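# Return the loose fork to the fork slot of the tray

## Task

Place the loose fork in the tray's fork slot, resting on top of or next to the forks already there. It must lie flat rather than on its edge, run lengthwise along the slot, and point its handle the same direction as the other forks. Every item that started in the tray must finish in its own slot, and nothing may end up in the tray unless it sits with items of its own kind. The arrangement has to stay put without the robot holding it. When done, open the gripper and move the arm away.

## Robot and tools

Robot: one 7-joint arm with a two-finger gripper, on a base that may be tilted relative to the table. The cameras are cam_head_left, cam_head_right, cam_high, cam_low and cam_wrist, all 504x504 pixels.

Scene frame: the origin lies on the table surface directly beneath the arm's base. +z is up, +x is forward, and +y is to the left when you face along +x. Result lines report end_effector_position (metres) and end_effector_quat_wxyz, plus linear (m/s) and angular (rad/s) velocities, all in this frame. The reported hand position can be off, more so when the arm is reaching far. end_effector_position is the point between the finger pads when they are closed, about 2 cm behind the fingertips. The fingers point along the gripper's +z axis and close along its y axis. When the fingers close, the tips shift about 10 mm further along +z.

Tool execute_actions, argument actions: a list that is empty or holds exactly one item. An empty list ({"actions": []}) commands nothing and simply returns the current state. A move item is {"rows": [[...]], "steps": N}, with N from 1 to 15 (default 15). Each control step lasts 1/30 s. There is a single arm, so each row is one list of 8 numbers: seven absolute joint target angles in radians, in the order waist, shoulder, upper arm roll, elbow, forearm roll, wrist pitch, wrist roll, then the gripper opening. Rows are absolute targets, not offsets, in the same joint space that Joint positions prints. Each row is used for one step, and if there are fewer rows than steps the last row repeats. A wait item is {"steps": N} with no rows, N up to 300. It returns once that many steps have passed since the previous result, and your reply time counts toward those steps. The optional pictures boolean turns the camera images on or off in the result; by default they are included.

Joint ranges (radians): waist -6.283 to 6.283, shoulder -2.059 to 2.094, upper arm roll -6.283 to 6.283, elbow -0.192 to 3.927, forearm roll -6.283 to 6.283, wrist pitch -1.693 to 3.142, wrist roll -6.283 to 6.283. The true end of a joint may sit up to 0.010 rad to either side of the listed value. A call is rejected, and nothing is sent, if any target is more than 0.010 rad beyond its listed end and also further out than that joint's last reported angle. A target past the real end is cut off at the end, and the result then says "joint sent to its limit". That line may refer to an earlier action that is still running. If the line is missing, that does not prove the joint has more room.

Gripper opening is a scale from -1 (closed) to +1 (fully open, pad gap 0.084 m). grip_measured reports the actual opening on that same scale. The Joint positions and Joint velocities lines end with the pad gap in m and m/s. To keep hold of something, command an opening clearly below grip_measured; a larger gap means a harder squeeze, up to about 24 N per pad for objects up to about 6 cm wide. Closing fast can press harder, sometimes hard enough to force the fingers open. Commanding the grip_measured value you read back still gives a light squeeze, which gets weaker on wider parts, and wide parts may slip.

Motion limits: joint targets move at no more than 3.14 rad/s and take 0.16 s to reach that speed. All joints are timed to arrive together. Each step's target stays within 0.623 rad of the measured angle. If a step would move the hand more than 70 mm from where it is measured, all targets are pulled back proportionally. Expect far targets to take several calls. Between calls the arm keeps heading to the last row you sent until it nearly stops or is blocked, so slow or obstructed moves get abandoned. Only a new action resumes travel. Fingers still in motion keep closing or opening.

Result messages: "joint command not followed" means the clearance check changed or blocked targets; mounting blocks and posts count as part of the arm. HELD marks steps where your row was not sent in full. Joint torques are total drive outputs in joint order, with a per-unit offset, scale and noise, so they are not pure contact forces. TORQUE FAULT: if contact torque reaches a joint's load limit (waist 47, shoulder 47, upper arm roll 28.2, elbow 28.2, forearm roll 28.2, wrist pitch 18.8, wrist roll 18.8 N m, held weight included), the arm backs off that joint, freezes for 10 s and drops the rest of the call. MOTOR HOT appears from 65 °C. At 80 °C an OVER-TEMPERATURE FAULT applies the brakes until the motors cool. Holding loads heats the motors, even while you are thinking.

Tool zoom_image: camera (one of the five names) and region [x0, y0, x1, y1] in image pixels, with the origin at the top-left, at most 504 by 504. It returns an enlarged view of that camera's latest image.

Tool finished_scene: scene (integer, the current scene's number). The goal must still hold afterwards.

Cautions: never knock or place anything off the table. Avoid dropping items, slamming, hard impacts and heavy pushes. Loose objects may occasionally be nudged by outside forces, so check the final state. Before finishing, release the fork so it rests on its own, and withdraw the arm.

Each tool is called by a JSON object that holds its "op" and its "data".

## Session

{"op": "execute_actions", "data": {"actions": []}}

Scene clock: 0.00 s of 4500.00 s.
end_effector_position=(+0.5196, +0.0481, +0.3653) grip_measured=+1.00 end_effector_quat_wxyz=(+0.323, +0.852, +0.404, +0.086) end_effector_velocity=(+0.001, -0.001, -0.000) end_effector_angular_velocity=(-0.000, -0.001, -0.003)
Joint positions: [ 0.821  0.938  0.003  1.629 -1.263  1.883  0.281  0.084]
Joint velocities: [-0.    -0.001 -0.002  0.    -0.001  0.     0.001 -0.   ]
Joint torques (N m, as the arm reports them, + toward a larger angle): no reading

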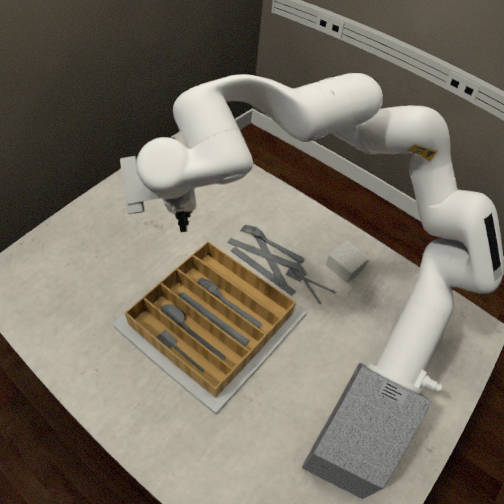

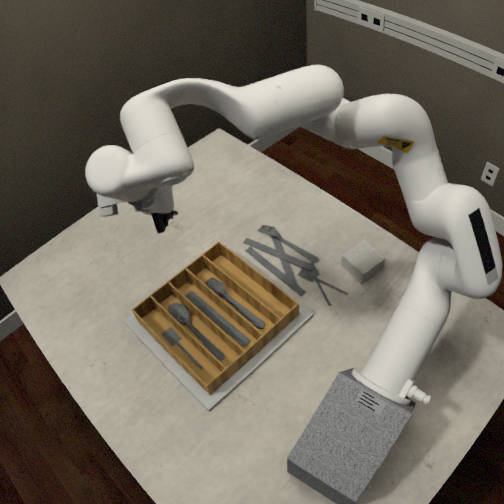

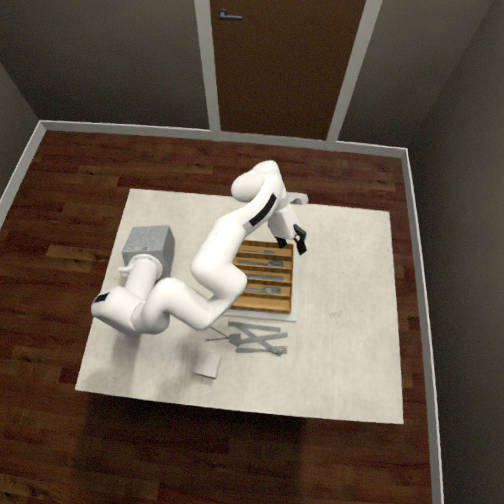

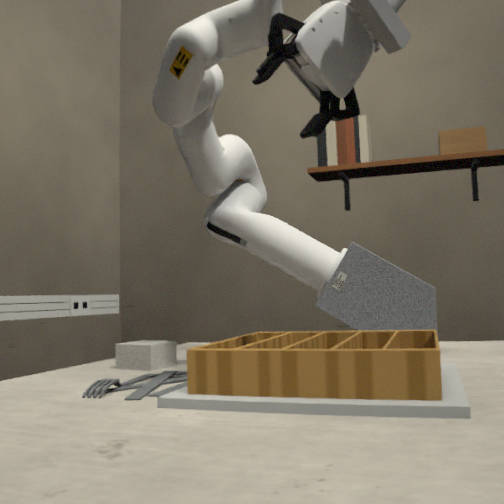

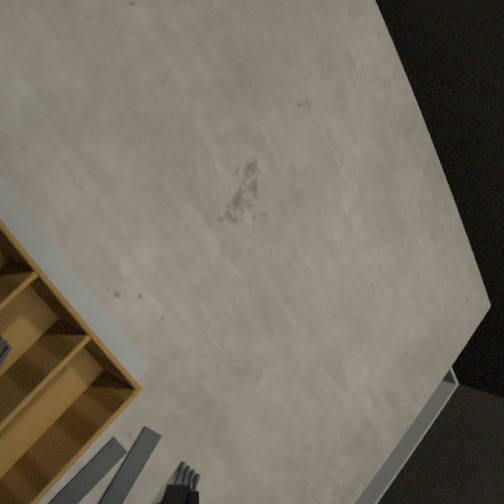

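{"op": "execute_actions", "data": {"actions": [{"rows":[[0.2843,-0.072,0,0.8275,-1.002,1.3915,0.845,1]]}], "pictures": false}}

{"op": "execute_actions", "data": {"actions": [{"steps":60}]}}

Scene clock: 8.47 s of 4500.00 s.
end_effector_position=(+0.4997, -0.0850, +0.2378) grip_measured=+1.00 end_effector_quat_wxyz=(+0.135, +0.963, +0.233, +0.024) end_effector_velocity=(-0.107, -0.360, -0.126) end_effector_angular_velocity=(+0.828, +0.181, -1.200)
Joint positions: [ 0.501  0.445 -0.001  1.177 -1.109  1.593  0.615  0.084]
Joint velocities: [-0.6   -1.404 -0.003 -0.951  0.291 -0.548  0.631  0.   ]
Joint torques (N m, as the arm reports them, + toward a larger angle): [ 32.03 -12.83  11.8   13.78   0.15  -1.71  -0.66]
Steps of this call (steps 1 to 90: nothing new was sent; then 4.97 s passed at rest; steps 91 to 105: all 15 steps of this action). Readings (joint positions):
91: [0.820 0.937 0.003 1.628 -1.263 1.882 0.282]
92: [0.815 0.929 0.005 1.619 -1.259 1.874 0.291]
94: [0.772 0.875 0.013 1.560 -1.235 1.827 0.342]
98: [0.657 0.734 -0.002 1.426 -1.185 1.735 0.451]
105: the state above

Scene clock: 10.47 s of 4500.00 s.
end_effector_position=(+0.4345, -0.1933, +0.1952) grip_measured=+1.00 end_effector_quat_wxyz=(+0.000, +1.000, -0.000, -0.001) end_effector_velocity=(-0.000, +0.000, +0.000) end_effector_angular_velocity=(+0.000, +0.000, -0.002)
Joint positions: [ 0.284 -0.072  0.     0.827 -1.002  1.391  0.845  0.084]
Joint velocities: [ 0.    -0.     0.    -0.     0.001  0.     0.002  0.   ]
Joint torques (N m, as the arm reports them, + toward a larger angle): [19.14 -6.06 10.74 11.75  0.52 -2.09 -0.38]
Steps of this call (steps 1 to 30: the robot went on to your last target; steps 31 to 60: nothing new was sent). Readings (joint positions):
1: [0.482 0.398 -0.001 1.146 -1.099 1.574 0.636]
2: [0.462 0.350 -0.000 1.114 -1.089 1.556 0.657]
4: [0.421 0.252 0.000 1.049 -1.069 1.518 0.700]
8: [0.338 0.054 -0.000 0.915 -1.028 1.441 0.788]
60: the state above
The arm was judged still, so your last target was given up. Only a new action makes it travel on or press farther. Fingers that are still opening or closing keep moving.

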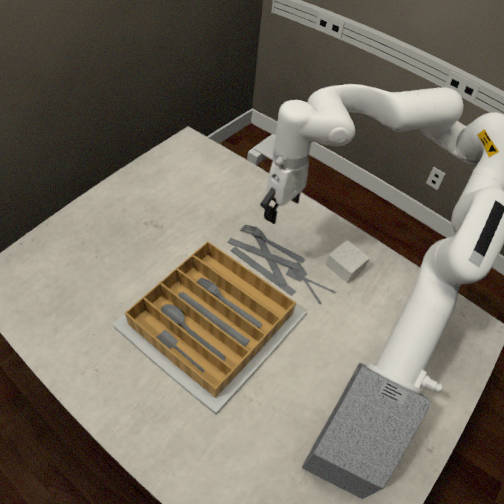

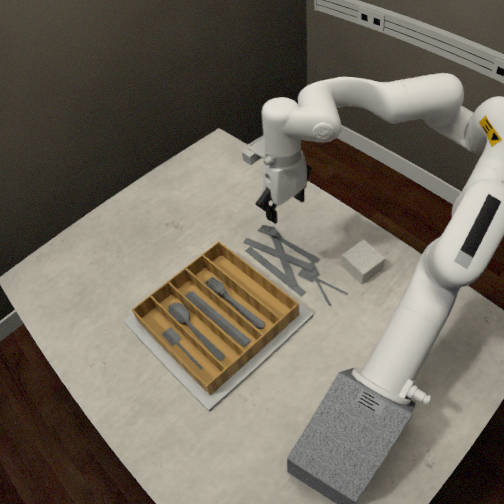

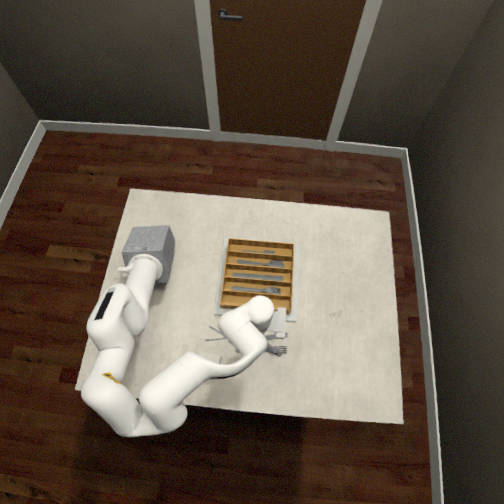

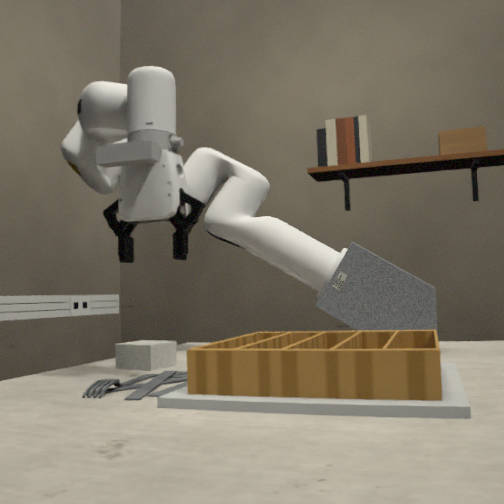

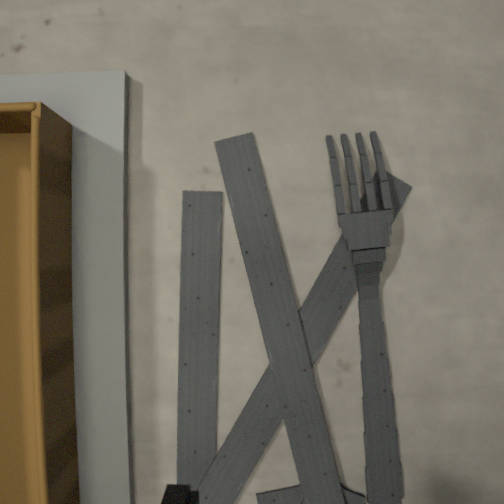

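{"op": "execute_actions", "data": {"actions": [{"rows":[[-0.1851,0.0542,0,0.7475,-1.358,1.0055,0.838,-0.2]]}], "pictures": false}}

{"op": "execute_actions", "data": {"actions": [{"steps":30}], "pictures": false}}

{"op": "execute_actions", "data": {"actions": [{"rows":[[-0.1851,0.0542,0,0.7475,-1.358,1.0055,0.838,-1]]}], "pictures": false}}

{"op": "execute_actions", "data": {"actions": [{"rows":[[0.05,-0.01,0,0.7875,-1.18,1.2,0.84,-1]]}], "pictures": false}}

{"op": "execute_actions", "data": {"actions": [{"rows":[[0.2843,-0.072,0,0.8275,-1.002,1.3915,0.845,-1]]}]}}

Scene clock: 29.87 s of 4500.00 s.
end_effector_position=(+0.4328, -0.2185, +0.0270) grip_measured=-0.21 end_effector_quat_wxyz=(+0.002, +1.000, +0.031, -0.003) end_effector_velocity=(+0.114, +0.027, +0.062) end_effector_angular_velocity=(+0.140, -0.448, +0.088)
Joint positions: [-0.169  0.049 -0.002  0.75  -1.343  1.023  0.838  0.035]
Joint velocities: [-0.201 -0.067  0.267  0.018 -0.225 -0.317 -0.008 -0.002]
Joint torques (N m, as the arm reports them, + toward a larger angle): [17.33  0.99  5.11  3.93 -0.37 -1.86 -0.23]
Steps of this call (steps 1 to 90: nothing new was sent; then 15.90 s passed at rest; steps 91 to 105: all 15 steps of this action). Readings (joint positions):
91: [0.284 -0.072 0.000 0.827 -1.003 1.391 0.845]
92: [0.276 -0.070 0.002 0.826 -1.010 1.382 0.845]
94: [0.217 -0.054 0.008 0.818 -1.057 1.329 0.844]
98: [0.055 -0.010 -0.002 0.788 -1.175 1.205 0.842]
105: the state above

Scene clock: 30.87 s of 4500.00 s.
end_effector_position=(+0.4354, -0.2161, +0.0257) grip_measured=-0.22 end_effector_quat_wxyz=(-0.000, +0.999, +0.036, +0.004) end_effector_velocity=(-0.000, +0.001, -0.000) end_effector_angular_velocity=(+0.000, +0.001, +0.002)
Joint positions: [-0.182  0.053  0.007  0.749 -1.358  1.006  0.838  0.035]
Joint velocities: [ 0.     0.001  0.001 -0.001  0.     0.    -0.    -0.   ]
Joint torques (N m, as the arm reports them, + toward a larger angle): [-2.2   6.43 -0.49 -2.49 -0.25 -2.04 -0.13]
Steps of this call (steps 1 to 30: the robot went on to your last target). Readings (joint positions):
1: [-0.174 0.050 0.003 0.750 -1.349 1.015 0.838]
2: [-0.177 0.050 0.005 0.750 -1.352 1.011 0.838]
4: [-0.179 0.051 0.006 0.749 -1.355 1.007 0.838]
8: [-0.180 0.051 0.006 0.749 -1.357 1.006 0.838]
30: the state above
The arm was judged still, so your last target was given up. Only a new action makes it travel on or press farther. Fingers that are still opening or closing keep moving.

Scene clock: 31.37 s of 4500.00 s.
end_effector_position=(+0.4317, -0.2166, +0.0216) grip_measured=-1.00 end_effector_quat_wxyz=(-0.000, +0.999, +0.035, -0.002) end_effector_velocity=(+0.001, -0.005, +0.000) end_effector_angular_velocity=(-0.004, +0.000, -0.012)
Joint positions: [-0.185  0.056 -0.     0.746 -1.358  1.005  0.838  0.   ]
Joint velocities: [-0.001 -0.008 -0.003  0.003  0.001  0.003  0.     0.   ]
Joint torques (N m, as the arm reports them, + toward a larger angle): [ 5.54 -9.44  2.86  5.09  0.01  2.48 -0.4 ]
Steps of this call (steps 1 to 15: all 15 steps of this action). Readings (joint positions):
1: [-0.182 0.054 0.007 0.748 -1.358 1.004 0.838]
2: [-0.181 0.056 0.009 0.746 -1.357 1.001 0.838]
4: [-0.180 0.059 0.011 0.744 -1.358 0.998 0.839]
8: [-0.185 0.058 0.001 0.746 -1.359 1.005 0.838]
15: the state above

Scene clock: 31.87 s of 4500.00 s.
end_effector_position=(+0.4457, -0.2107, +0.1052) grip_measured=-1.00 end_effector_quat_wxyz=(+0.011, +1.000, +0.009, -0.000) end_effector_velocity=(+0.004, +0.002, +0.008) end_effector_angular_velocity=(+0.004, -0.011, -0.001)
Joint positions: [ 0.047 -0.009 -0.003  0.786 -1.181  1.2    0.84   0.   ]
Joint velocities: [ 0.01  -0.002  0.009  0.006  0.008  0.005  0.     0.   ]
Joint torques (N m, as the arm reports them, + toward a larger angle): [ 20.79 -10.15  10.85   9.64   0.59  -2.11  -0.44]
Steps of this call (steps 1 to 15: all 15 steps of this action). Readings (joint positions):
1: [-0.185 0.055 -0.000 0.746 -1.357 1.006 0.838]
2: [-0.177 0.054 -0.003 0.748 -1.351 1.016 0.838]
4: [-0.123 0.038 -0.018 0.755 -1.303 1.073 0.839]
8: [0.018 -0.001 0.001 0.785 -1.205 1.173 0.840]
15: the state above

Scene clock: 32.37 s of 4500.00 s.
end_effector_position=(+0.4338, -0.1939, +0.1933) grip_measured=-1.00 end_effector_quat_wxyz=(+0.001, +1.000, -0.001, -0.003) end_effector_velocity=(+0.000, +0.001, +0.004) end_effector_angular_velocity=(+0.003, -0.001, -0.002)
Joint positions: [ 0.282 -0.071 -0.002  0.826 -1.003  1.391  0.845  0.   ]
Joint velocities: [ 0.006 -0.001  0.004  0.006  0.008  0.008  0.     0.   ]
Joint torques (N m, as the arm reports them, + toward a larger angle): [19.53 -6.72 10.81 11.85  0.58 -2.11 -0.44]
Steps of this call (steps 1 to 15: all 15 steps of this action). Readings (joint positions):
1: [0.048 -0.009 -0.003 0.786 -1.180 1.201 0.840]
2: [0.056 -0.011 -0.004 0.788 -1.173 1.210 0.840]
4: [0.115 -0.027 -0.009 0.796 -1.125 1.262 0.842]
8: [0.257 -0.065 0.007 0.825 -1.026 1.363 0.844]
15: the state above

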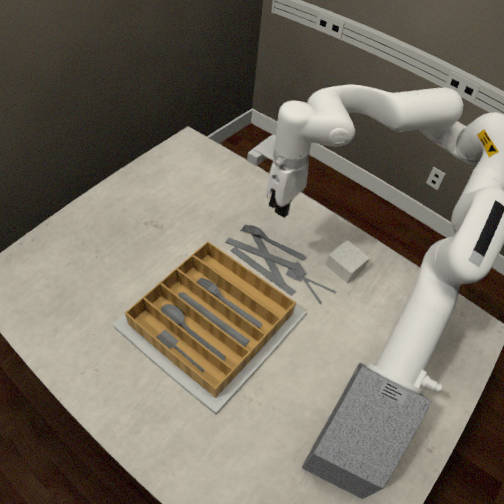

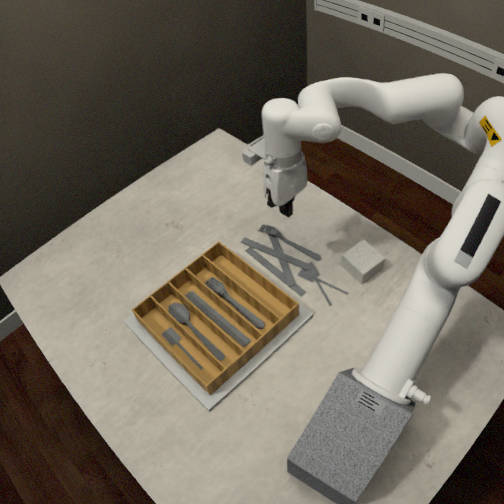

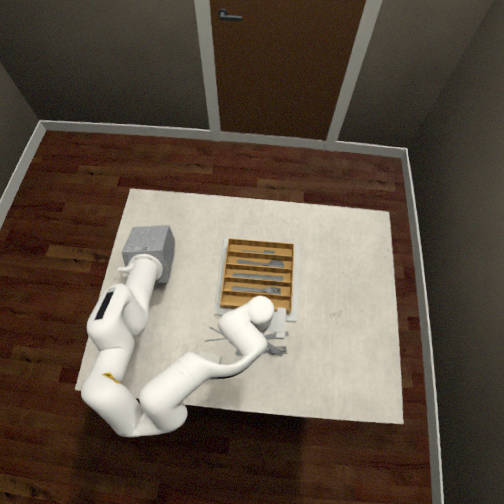

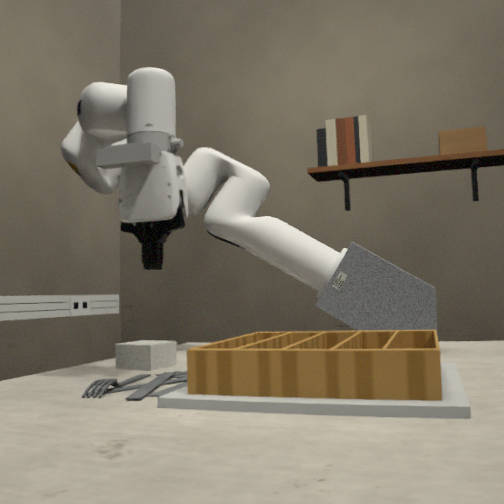

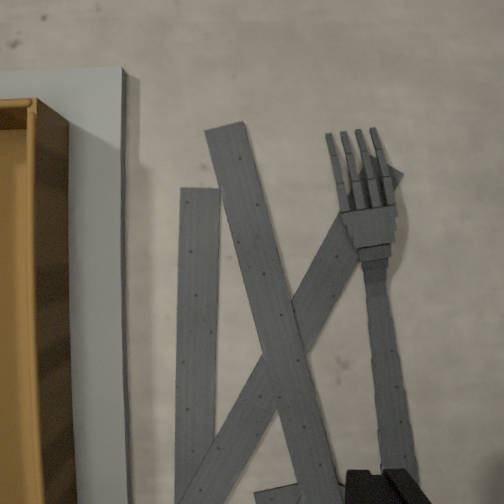

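{"op": "execute_actions", "data": {"actions": [{"rows":[[-0.213,-0.036,0,0.6965,-1.3715,1.019,0.74,0.2]]}], "pictures": false}}

{"op": "execute_actions", "data": {"actions": [{"steps":30}], "pictures": false}}

{"op": "execute_actions", "data": {"actions": [{"rows":[[-0.213,-0.036,0,0.6965,-1.3715,1.019,0.74,-1]]}], "pictures": false}}

{"op": "execute_actions", "data": {"actions": [{"rows":[[0.05,-0.05,0,0.77,-1.18,1.2,0.8,-1]]}], "pictures": false}}

{"op": "execute_actions", "data": {"actions": [{"rows":[[0.2843,-0.072,0,0.8275,-1.002,1.3915,0.845,-1]]}]}}

Scene clock: 44.37 s of 4500.00 s.
end_effector_position=(+0.4171, -0.2455, +0.0294) grip_measured=+0.19 end_effector_quat_wxyz=(+0.016, +0.998, +0.058, -0.008) end_effector_velocity=(-0.075, -0.032, -0.145) end_effector_angular_velocity=(+0.029, +0.075, +0.149)
Joint positions: [-0.193 -0.037 -0.005  0.701 -1.353  1.039  0.745  0.052]
Joint velocities: [-0.431  0.033 -0.021 -0.127 -0.306 -0.306 -0.089  0.   ]
Joint torques (N m, as the arm reports them, + toward a larger angle): [ 34.06 -14.52  14.25   9.93   1.28  -3.01  -0.64]
Steps of this call (steps 1 to 15: the robot went on to your last target; steps 16 to 90: nothing new was sent; then 8.50 s passed at rest; steps 91 to 105: all 15 steps of this action). Readings (joint positions):
91: [0.284 -0.072 0.000 0.827 -1.003 1.391 0.845]
92: [0.276 -0.072 0.002 0.825 -1.009 1.383 0.843]
94: [0.217 -0.068 0.008 0.811 -1.056 1.334 0.829]
98: [0.051 -0.055 -0.002 0.766 -1.175 1.218 0.796]
105: the state above

Scene clock: 45.37 s of 4500.00 s.
end_effector_position=(+0.4171, -0.2455, +0.0252) grip_measured=+0.19 end_effector_quat_wxyz=(+0.014, +0.998, +0.063, -0.003) end_effector_velocity=(-0.000, -0.000, -0.000) end_effector_angular_velocity=(+0.001, +0.002, -0.002)
Joint positions: [-0.213 -0.036  0.     0.697 -1.371  1.019  0.74   0.052]
Joint velocities: [-0.     0.    -0.001  0.     0.001 -0.     0.001 -0.   ]
Joint torques (N m, as the arm reports them, + toward a larger angle): [ 18.33 -12.6    9.71   6.5    0.46  -1.9   -0.45]
Steps of this call (steps 1 to 30: the robot went on to your last target). Readings (joint positions):
1: [-0.203 -0.036 -0.005 0.698 -1.361 1.031 0.743]
2: [-0.208 -0.036 -0.003 0.697 -1.365 1.026 0.742]
4: [-0.210 -0.036 0.001 0.697 -1.369 1.021 0.741]
8: [-0.211 -0.036 0.002 0.697 -1.371 1.019 0.740]
30: the state above
The arm was judged still, so your last target was given up. Only a new action makes it travel on or press farther. Fingers that are still opening or closing keep moving.

Scene clock: 45.87 s of 4500.00 s.
end_effector_position=(+0.4176, -0.2453, +0.0257) grip_measured=-1.00 end_effector_quat_wxyz=(+0.014, +0.998, +0.064, -0.002) end_effector_velocity=(-0.000, -0.000, -0.000) end_effector_angular_velocity=(+0.000, +0.002, -0.000)
Joint positions: [-0.213 -0.036  0.001  0.697 -1.372  1.019  0.74   0.   ]
Joint velocities: [ 0.     0.    -0.001 -0.     0.     0.     0.     0.   ]
Joint torques (N m, as the arm reports them, + toward a larger angle): [ 15.88 -11.29   8.49   5.94   0.65  -1.23  -0.48]
Steps of this call (steps 1 to 15: all 15 steps of this action). Readings (joint positions):
1: [-0.213 -0.036 0.000 0.697 -1.371 1.019 0.740]
2: [-0.213 -0.036 0.000 0.697 -1.371 1.019 0.740]
4: [-0.213 -0.036 -0.000 0.696 -1.371 1.019 0.740]
8: [-0.212 -0.036 0.002 0.697 -1.371 1.019 0.740]
15: the state above

Scene clock: 46.37 s of 4500.00 s.
end_effector_position=(+0.4436, -0.2194, +0.1112) grip_measured=-1.00 end_effector_quat_wxyz=(+0.011, +1.000, +0.020, +0.006) end_effector_velocity=(-0.002, -0.003, -0.001) end_effector_angular_velocity=(-0.002, +0.014, -0.013)
Joint positions: [ 0.048 -0.05  -0.002  0.769 -1.181  1.2    0.8    0.   ]
Joint velocities: [ 0.004 -0.    -0.006  0.005  0.01   0.012  0.004  0.   ]
Joint torques (N m, as the arm reports them, + toward a larger angle): [20.44 -9.64 11.07  9.89  0.57 -2.35 -0.53]
Steps of this call (steps 1 to 15: all 15 steps of this action). Readings (joint positions):
1: [-0.212 -0.036 0.001 0.697 -1.371 1.019 0.740]
2: [-0.204 -0.036 -0.002 0.699 -1.364 1.027 0.743]
4: [-0.146 -0.039 -0.009 0.714 -1.318 1.073 0.757]
8: [0.009 -0.048 0.006 0.760 -1.213 1.167 0.789]
15: the state above

Scene clock: 46.87 s of 4500.00 s.
end_effector_position=(+0.4339, -0.1941, +0.1934) grip_measured=-1.00 end_effector_quat_wxyz=(+0.001, +1.000, -0.001, -0.002) end_effector_velocity=(+0.001, +0.001, +0.005) end_effector_angular_velocity=(+0.003, -0.003, -0.002)
Joint positions: [ 0.282 -0.072 -0.002  0.826 -1.003  1.391  0.845  0.   ]
Joint velocities: [ 0.006 -0.     0.005  0.007  0.007  0.007  0.001  0.   ]
Joint torques (N m, as the arm reports them, + toward a larger angle): [19.63 -6.45 10.97 12.03  0.47 -2.1  -0.46]
Steps of this call (steps 1 to 15: all 15 steps of this action). Readings (joint positions):
1: [0.048 -0.050 -0.002 0.769 -1.180 1.201 0.800]
2: [0.056 -0.050 -0.004 0.771 -1.173 1.209 0.802]
4: [0.116 -0.056 -0.009 0.785 -1.125 1.263 0.814]
8: [0.259 -0.070 0.008 0.823 -1.025 1.365 0.839]
15: the state above

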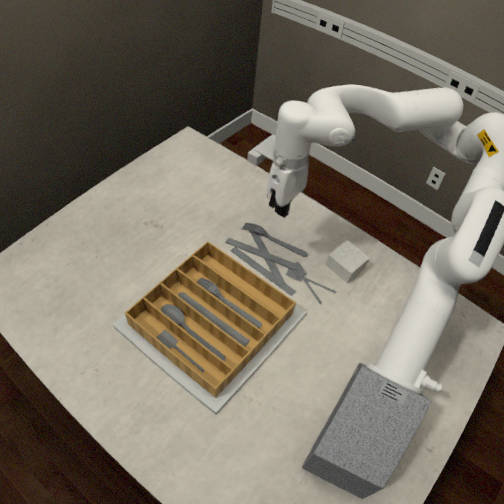

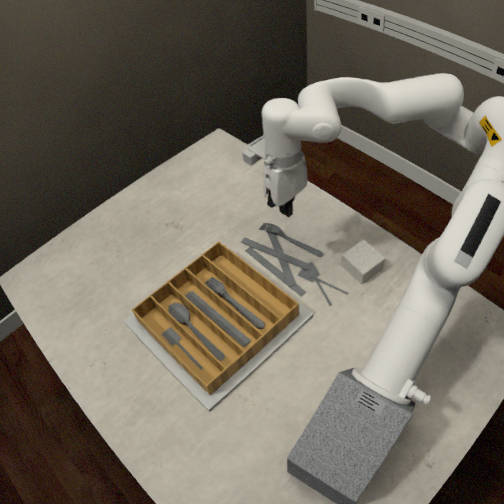

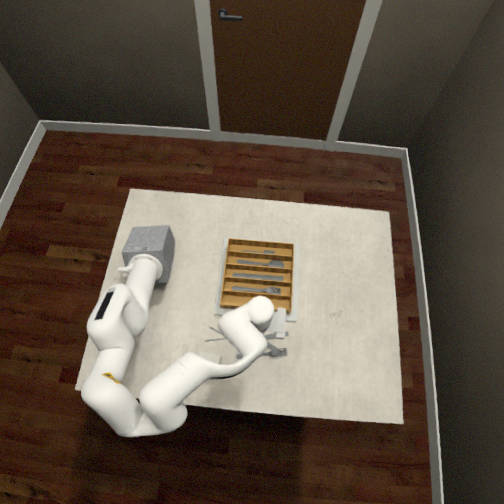

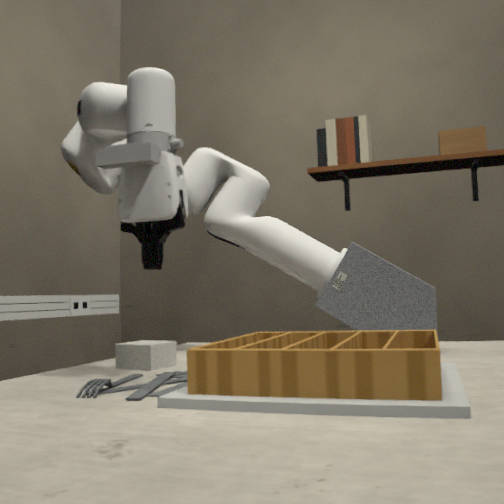

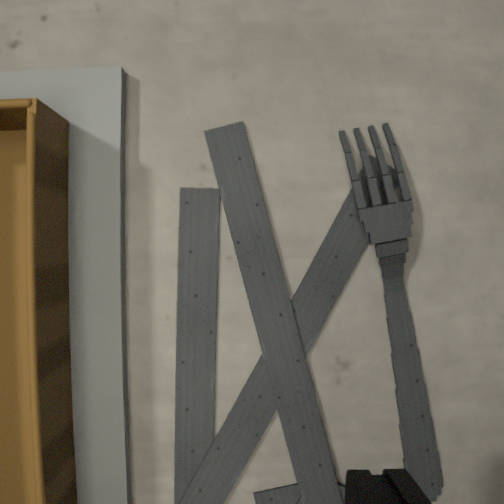

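{"op": "execute_actions", "data": {"actions": [{"rows":[[-0.228,-0.035,0,0.6925,-1.3825,1.008,0.71,0.2]]}], "pictures": false}}

{"op": "execute_actions", "data": {"actions": [{"steps":30}], "pictures": false}}

{"op": "execute_actions", "data": {"actions": [{"rows":[[-0.228,-0.035,0,0.6925,-1.3825,1.008,0.71,-1]]}], "pictures": false}}

{"op": "execute_actions", "data": {"actions": [{"rows":[[0.05,-0.05,0,0.77,-1.18,1.2,0.8,-1]]}], "pictures": false}}

{"op": "execute_actions", "data": {"actions": [{"rows":[[0.2843,-0.072,0,0.8275,-1.002,1.3915,0.845,-1]]}]}}

Scene clock: 61.93 s of 4500.00 s.
end_effector_position=(+0.4158, -0.2461, +0.0265) grip_measured=+0.19 end_effector_quat_wxyz=(+0.015, +0.997, +0.072, -0.008) end_effector_velocity=(-0.099, -0.041, -0.180) end_effector_angular_velocity=(+0.033, +0.112, +0.200)
Joint positions: [-0.202 -0.036 -0.005  0.698 -1.36   1.032  0.718  0.052]
Joint velocities: [-0.528  0.041 -0.035 -0.156 -0.37  -0.364 -0.132  0.   ]
Joint torques (N m, as the arm reports them, + toward a larger angle): [ 34.99 -14.6   14.1   10.35   1.94  -2.64  -0.35]
Steps of this call (steps 1 to 15: the robot went on to your last target; steps 16 to 90: nothing new was sent; then 11.57 s passed at rest; steps 91 to 105: all 15 steps of this action). Readings (joint positions):
91: [0.284 -0.072 0.000 0.827 -1.003 1.391 0.845]
92: [0.276 -0.072 0.002 0.825 -1.009 1.383 0.842]
94: [0.217 -0.068 0.008 0.811 -1.056 1.334 0.825]
98: [0.051 -0.055 -0.002 0.766 -1.175 1.218 0.784]
105: the state above

Scene clock: 62.93 s of 4500.00 s.
end_effector_position=(+0.4153, -0.2463, +0.0211) grip_measured=+0.19 end_effector_quat_wxyz=(+0.013, +0.997, +0.080, -0.003) end_effector_velocity=(-0.000, -0.000, -0.000) end_effector_angular_velocity=(-0.000, +0.000, -0.001)
Joint positions: [-0.227 -0.035  0.001  0.693 -1.382  1.008  0.71   0.052]
Joint velocities: [-0.001 -0.     0.    -0.    -0.    -0.     0.001  0.   ]
Joint torques (N m, as the arm reports them, + toward a larger angle): [ 14.24 -11.61   7.81   5.52   0.38  -0.68  -0.43]
Steps of this call (steps 1 to 30: the robot went on to your last target). Readings (joint positions):
1: [-0.215 -0.035 -0.005 0.695 -1.370 1.023 0.715]
2: [-0.221 -0.036 -0.003 0.693 -1.375 1.016 0.713]
4: [-0.224 -0.036 0.001 0.694 -1.380 1.010 0.711]
8: [-0.226 -0.035 0.001 0.693 -1.382 1.008 0.710]
30: the state above
The arm was judged still, so your last target was given up. Only a new action makes it travel on or press farther. Fingers that are still opening or closing keep moving.

Scene clock: 63.43 s of 4500.00 s.
end_effector_position=(+0.4163, -0.2451, +0.0224) grip_measured=-0.63 end_effector_quat_wxyz=(+0.013, +0.997, +0.081, -0.001) end_effector_velocity=(-0.001, -0.001, -0.002) end_effector_angular_velocity=(-0.002, +0.004, -0.001)
Joint positions: [-0.226 -0.035  0.003  0.692 -1.382  1.006  0.71   0.016]
Joint velocities: [-0.001  0.001 -0.003  0.    -0.002  0.     0.     0.   ]
Joint torques (N m, as the arm reports them, + toward a larger angle): [ 1.45 -9.4   1.7   6.3  -0.71  3.36 -0.39]
Steps of this call (steps 1 to 15: all 15 steps of this action). Readings (joint positions):
1: [-0.227 -0.035 0.001 0.692 -1.382 1.007 0.710]
2: [-0.227 -0.035 0.003 0.692 -1.382 1.007 0.710]
4: [-0.226 -0.035 0.004 0.692 -1.382 1.006 0.710]
8: [-0.226 -0.035 0.004 0.692 -1.382 1.006 0.710]
15: the state above

Scene clock: 63.93 s of 4500.00 s.
end_effector_position=(+0.4434, -0.2198, +0.1107) grip_measured=-0.66 end_effector_quat_wxyz=(+0.011, +1.000, +0.020, +0.006) end_effector_velocity=(-0.004, -0.002, -0.001) end_effector_angular_velocity=(-0.001, +0.019, -0.016)
Joint positions: [ 0.047 -0.05  -0.003  0.769 -1.181  1.2    0.799  0.015]
Joint velocities: [ 0.007 -0.001 -0.008  0.003  0.015  0.015  0.007  0.   ]
Joint torques (N m, as the arm reports them, + toward a larger angle): [20.33 -9.8  11.21 10.15  0.27 -2.29 -0.42]
Steps of this call (steps 1 to 15: all 15 steps of this action). Readings (joint positions):
1: [-0.225 -0.035 0.003 0.693 -1.382 1.007 0.710]
2: [-0.218 -0.035 -0.000 0.695 -1.375 1.015 0.714]
4: [-0.164 -0.037 -0.016 0.710 -1.330 1.066 0.734]
8: [-0.008 -0.046 -0.002 0.757 -1.223 1.162 0.781]
15: the state above

Scene clock: 64.43 s of 4500.00 s.
end_effector_position=(+0.4339, -0.1941, +0.1934) grip_measured=-1.00 end_effector_quat_wxyz=(+0.001, +1.000, -0.001, -0.002) end_effector_velocity=(+0.000, +0.000, +0.004) end_effector_angular_velocity=(+0.003, +0.000, -0.005)
Joint positions: [ 0.282 -0.072 -0.002  0.826 -1.003  1.391  0.845  0.   ]
Joint velocities: [ 0.006 -0.     0.002  0.006  0.008  0.007  0.002  0.   ]
Joint torques (N m, as the arm reports them, + toward a larger angle): [19.46 -6.51 10.97 11.91  0.45 -2.15 -0.48]
Steps of this call (steps 1 to 15: all 15 steps of this action). Readings (joint positions):
1: [0.048 -0.050 -0.003 0.769 -1.180 1.201 0.800]
2: [0.056 -0.050 -0.005 0.771 -1.173 1.210 0.802]
4: [0.115 -0.055 -0.010 0.785 -1.125 1.263 0.814]
8: [0.259 -0.070 0.007 0.823 -1.025 1.364 0.839]
15: the state above

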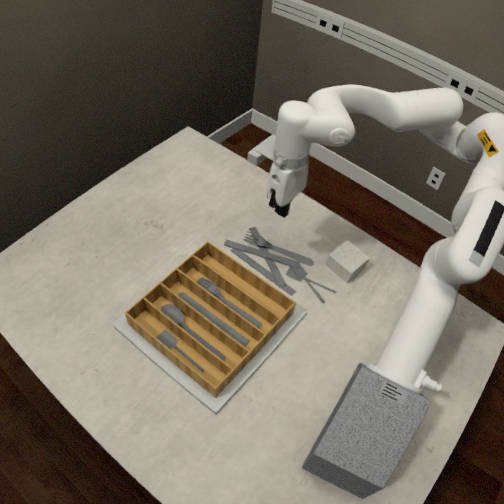

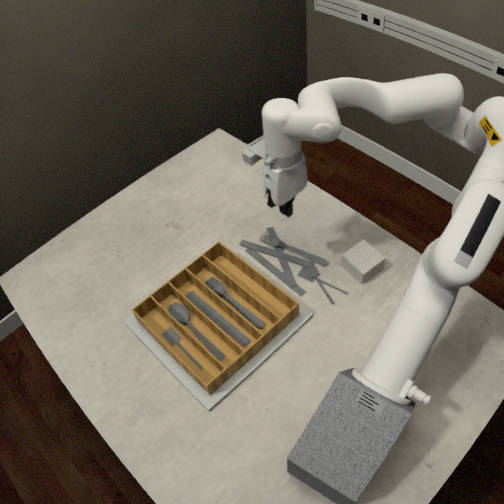

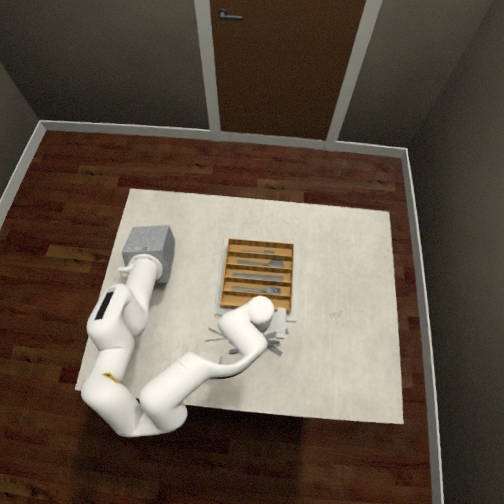

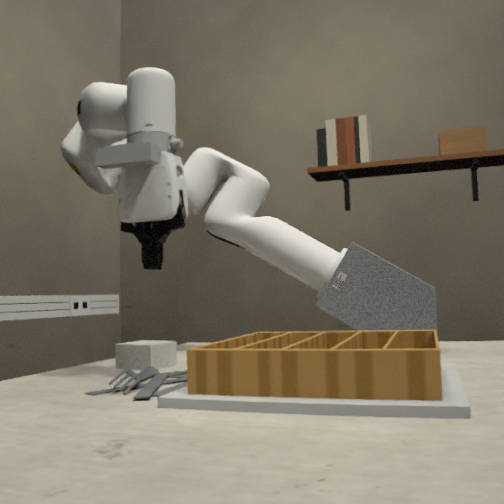

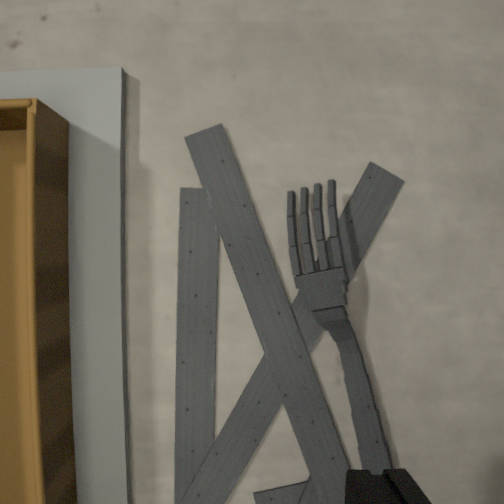

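{"op": "execute_actions", "data": {"actions": [{"rows":[[0.05,-0.01,0,0.7875,-1.18,1.2,0.61,-0.35]]}], "pictures": false}}

{"op": "execute_actions", "data": {"actions": [{"rows":[[-0.1851,0.0542,0,0.7475,-1.358,1.0055,0.61,-0.35]]}], "pictures": false}}

{"op": "execute_actions", "data": {"actions": [{"steps":15}], "pictures": false}}

{"op": "execute_actions", "data": {"actions": [{"rows":[[-0.1851,0.0542,0,0.7475,-1.358,1.0055,0.61,-1]]}], "pictures": false}}

{"op": "execute_actions", "data": {"actions": [{"rows":[[-0.126,0.038,0,0.7575,-1.3135,1.054,0.61,-1]]}], "pictures": false}}

{"op": "execute_actions", "data": {"actions": [{"rows":[[-0.067,0.022,0,0.7675,-1.269,1.103,0.61,-1]]}], "pictures": false}}

{"op": "execute_actions", "data": {"actions": [{"rows":[[-0.009,0.006,0,0.7775,-1.2245,1.151,0.61,-1]]}], "pictures": false}}

{"op": "execute_actions", "data": {"actions": [{"rows":[[0.05,-0.01,0,0.7875,-1.18,1.2,0.61,-1]]}]}}

Scene clock: 87.77 s of 4500.00 s.
end_effector_position=(+0.4482, -0.2091, +0.1097) grip_measured=-0.37 end_effector_quat_wxyz=(+0.011, +0.992, +0.124, +0.004) end_effector_velocity=(+0.000, -0.001, -0.003) end_effector_angular_velocity=(-0.000, -0.002, +0.014)
Joint positions: [ 0.052 -0.011  0.002  0.788 -1.179  1.2    0.611  0.028]
Joint velocities: [-0.005  0.002 -0.003 -0.002 -0.008 -0.008 -0.012  0.   ]
Joint torques (N m, as the arm reports them, + toward a larger angle): [19.83 -9.79 10.23  9.27  0.45 -1.89 -0.55]
Steps of this call (steps 1 to 15: the robot went on to your last target; steps 16 to 90: nothing new was sent; then 19.83 s passed at rest; steps 91 to 105: all 15 steps of this action). Readings (joint positions):
91: [0.284 -0.072 0.000 0.827 -1.003 1.391 0.844]
92: [0.276 -0.070 0.002 0.826 -1.010 1.382 0.834]
94: [0.218 -0.055 0.008 0.818 -1.057 1.330 0.771]
98: [0.076 -0.016 -0.008 0.790 -1.157 1.228 0.642]
105: the state above

Scene clock: 88.27 s of 4500.00 s.
end_effector_position=(+0.4361, -0.2167, +0.0267) grip_measured=-0.37 end_effector_quat_wxyz=(+0.000, +0.989, +0.148, +0.004) end_effector_velocity=(-0.001, +0.001, -0.004) end_effector_angular_velocity=(+0.004, +0.001, +0.002)
Joint positions: [-0.18   0.051  0.006  0.749 -1.357  1.006  0.61   0.028]
Joint velocities: [-0.007  0.004 -0.004 -0.002 -0.006 -0.01   0.001 -0.   ]
Joint torques (N m, as the arm reports them, + toward a larger angle): [ 6.52 -1.89  3.5   2.52 -0.03 -1.95 -0.15]
Steps of this call (steps 1 to 15: all 15 steps of this action). Readings (joint positions):
1: [0.051 -0.010 0.002 0.788 -1.180 1.199 0.611]
2: [0.043 -0.009 0.004 0.787 -1.187 1.191 0.610]
4: [-0.016 0.007 0.009 0.779 -1.235 1.137 0.610]
8: [-0.159 0.048 -0.008 0.750 -1.335 1.034 0.610]
15: the state above

Scene clock: 88.77 s of 4500.00 s.
end_effector_position=(+0.4355, -0.2164, +0.0258) grip_measured=-0.37 end_effector_quat_wxyz=(+0.000, +0.989, +0.149, +0.004) end_effector_velocity=(-0.000, +0.001, +0.000) end_effector_angular_velocity=(-0.003, -0.001, +0.005)
Joint positions: [-0.182  0.052  0.006  0.749 -1.358  1.006  0.61   0.028]
Joint velocities: [-0.001  0.003  0.004 -0.    -0.003  0.003  0.001 -0.   ]
Joint torques (N m, as the arm reports them, + toward a larger angle): [-2.11  5.78 -0.58 -1.48 -0.3  -2.23 -0.02]
Steps of this call (steps 1 to 15: the robot went on to your last target). Readings (joint positions):
1: [-0.180 0.051 0.006 0.749 -1.357 1.006 0.610]
2: [-0.181 0.051 0.006 0.749 -1.357 1.006 0.610]
4: [-0.181 0.051 0.005 0.749 -1.357 1.005 0.610]
8: [-0.182 0.051 0.005 0.749 -1.357 1.005 0.610]
15: the state above
The arm was judged still, so your last target was given up. Only a new action makes it travel on or press farther. Fingers that are still opening or closing keep moving.

Scene clock: 89.27 s of 4500.00 s.
end_effector_position=(+0.4321, -0.2169, +0.0217) grip_measured=-1.00 end_effector_quat_wxyz=(-0.000, +0.989, +0.149, -0.001) end_effector_velocity=(-0.000, -0.006, -0.000) end_effector_angular_velocity=(-0.006, +0.004, -0.013)
Joint positions: [-0.185  0.056 -0.     0.747 -1.358  1.005  0.61   0.   ]
Joint velocities: [-0.001 -0.009 -0.005  0.002  0.002  0.006  0.     0.   ]
Joint torques (N m, as the arm reports them, + toward a larger angle): [ 5.76 -9.89  3.15  4.97 -0.02  2.41 -0.49]
Steps of this call (steps 1 to 15: all 15 steps of this action). Readings (joint positions):
1: [-0.182 0.053 0.007 0.748 -1.357 1.005 0.610]
2: [-0.182 0.055 0.008 0.745 -1.357 1.003 0.610]
4: [-0.181 0.059 0.010 0.742 -1.357 1.000 0.610]
8: [-0.185 0.058 0.001 0.747 -1.359 1.004 0.610]
15: the state above

Scene clock: 89.77 s of 4500.00 s.
end_effector_position=(+0.4381, -0.2170, +0.0421) grip_measured=-1.00 end_effector_quat_wxyz=(+0.005, +0.990, +0.141, -0.001) end_effector_velocity=(+0.006, +0.003, +0.007) end_effector_angular_velocity=(+0.006, -0.019, +0.003)
Joint positions: [-0.127  0.038 -0.001  0.757 -1.314  1.055  0.61   0.   ]
Joint velocities: [ 0.008 -0.003  0.01   0.003  0.001 -0.004  0.     0.   ]
Joint torques (N m, as the arm reports them, + toward a larger angle): [ 20.72 -12.17  10.34   7.02   0.61  -2.06  -0.49]
Steps of this call (steps 1 to 15: all 15 steps of this action). Readings (joint positions):
1: [-0.185 0.055 -0.000 0.747 -1.358 1.006 0.610]
2: [-0.178 0.054 -0.003 0.748 -1.352 1.015 0.610]
4: [-0.156 0.046 -0.012 0.752 -1.331 1.040 0.610]
8: [-0.131 0.039 -0.004 0.757 -1.316 1.054 0.610]
15: the state above

Scene clock: 90.27 s of 4500.00 s.
end_effector_position=(+0.4432, -0.2150, +0.0641) grip_measured=-1.00 end_effector_quat_wxyz=(+0.009, +0.991, +0.135, +0.001) end_effector_velocity=(+0.003, +0.001, +0.003) end_effector_angular_velocity=(+0.002, -0.008, +0.001)
Joint positions: [-0.067  0.022 -0.     0.767 -1.269  1.103  0.61   0.   ]
Joint velocities: [ 0.003 -0.001  0.005  0.002  0.    -0.     0.001  0.   ]
Joint torques (N m, as the arm reports them, + toward a larger angle): [ 20.53 -11.46  10.52   8.     0.49  -1.94  -0.47]
Steps of this call (steps 1 to 15: all 15 steps of this action). Readings (joint positions):
1: [-0.126 0.038 -0.001 0.757 -1.313 1.055 0.610]
2: [-0.119 0.036 -0.003 0.758 -1.307 1.063 0.610]
4: [-0.092 0.029 -0.002 0.763 -1.286 1.085 0.610]
8: [-0.068 0.022 0.002 0.768 -1.271 1.100 0.610]
15: the state above

Scene clock: 90.77 s of 4500.00 s.
end_effector_position=(+0.4460, -0.2127, +0.0856) grip_measured=-1.00 end_effector_quat_wxyz=(+0.010, +0.992, +0.129, +0.001) end_effector_velocity=(+0.002, +0.001, +0.003) end_effector_angular_velocity=(+0.002, -0.007, +0.001)
Joint positions: [-0.009  0.006 -0.     0.777 -1.225  1.151  0.61   0.   ]
Joint velocities: [ 0.003 -0.001  0.004  0.002  0.001 -0.    -0.     0.   ]
Joint torques (N m, as the arm reports them, + toward a larger angle): [ 20.61 -10.73  10.43   8.75   0.43  -2.03  -0.47]
Steps of this call (steps 1 to 15: all 15 steps of this action). Readings (joint positions):
1: [-0.067 0.022 -0.000 0.767 -1.268 1.104 0.610]
2: [-0.060 0.020 -0.002 0.768 -1.262 1.112 0.610]
4: [-0.033 0.013 -0.002 0.773 -1.242 1.133 0.610]
8: [-0.010 0.006 0.002 0.778 -1.227 1.148 0.610]
15: the state above

Scene clock: 91.27 s of 4500.00 s.
end_effector_position=(+0.4471, -0.2099, +0.1075) grip_measured=-1.00 end_effector_quat_wxyz=(+0.011, +0.992, +0.124, +0.001) end_effector_velocity=(+0.002, +0.001, +0.003) end_effector_angular_velocity=(+0.002, -0.007, +0.000)
Joint positions: [ 0.05  -0.01  -0.     0.787 -1.18   1.2    0.61   0.   ]
Joint velocities: [ 0.003 -0.001  0.004  0.002  0.001  0.     0.     0.   ]
Joint torques (N m, as the arm reports them, + toward a larger angle): [20.51 -9.89 10.72  9.48  0.65 -2.05 -0.47]
Steps of this call (steps 1 to 15: all 15 steps of this action). Readings (joint positions):
1: [-0.009 0.006 -0.000 0.777 -1.224 1.152 0.610]
2: [-0.002 0.004 -0.002 0.778 -1.218 1.160 0.610]
4: [0.026 -0.003 -0.002 0.783 -1.197 1.181 0.610]
8: [0.049 -0.010 0.002 0.788 -1.182 1.197 0.610]
15: the state above

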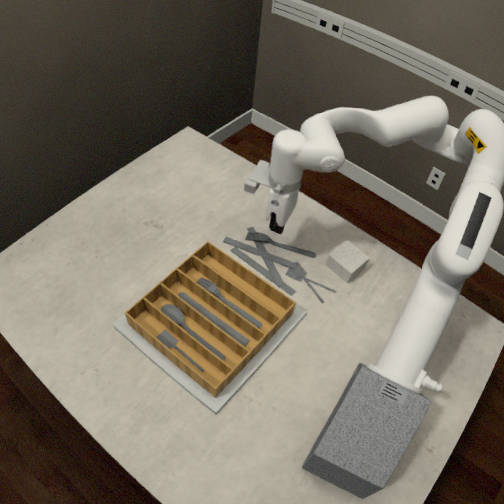

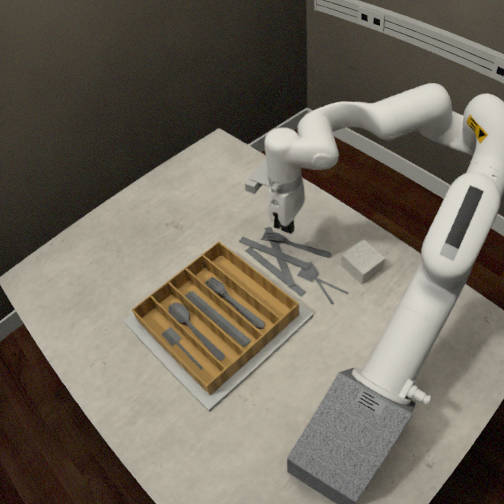

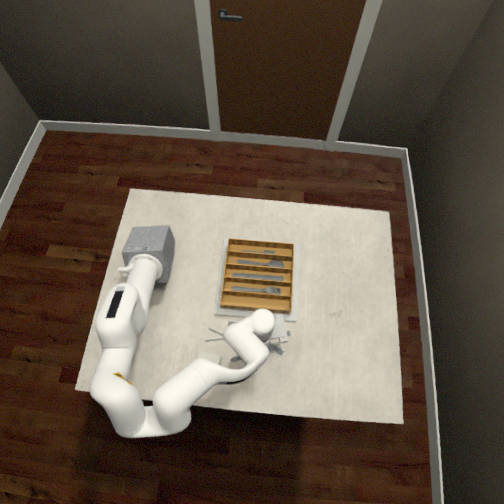

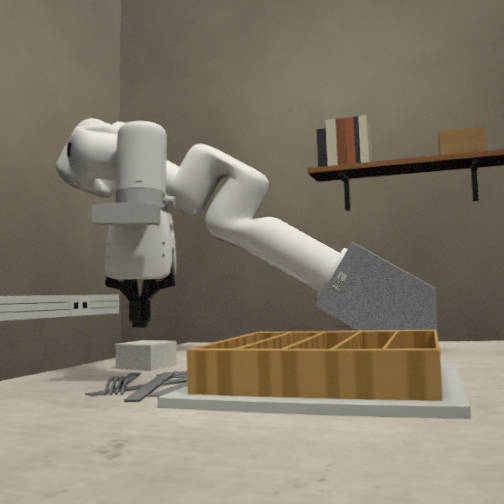

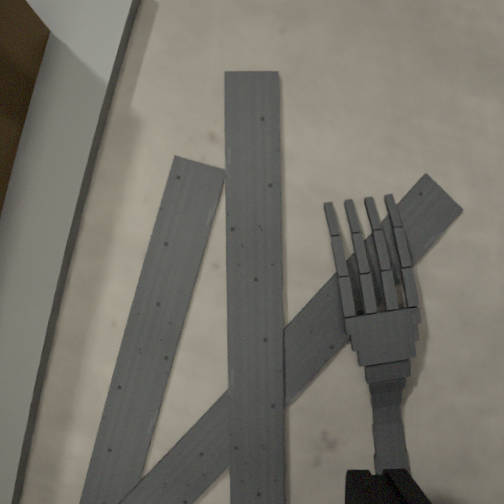

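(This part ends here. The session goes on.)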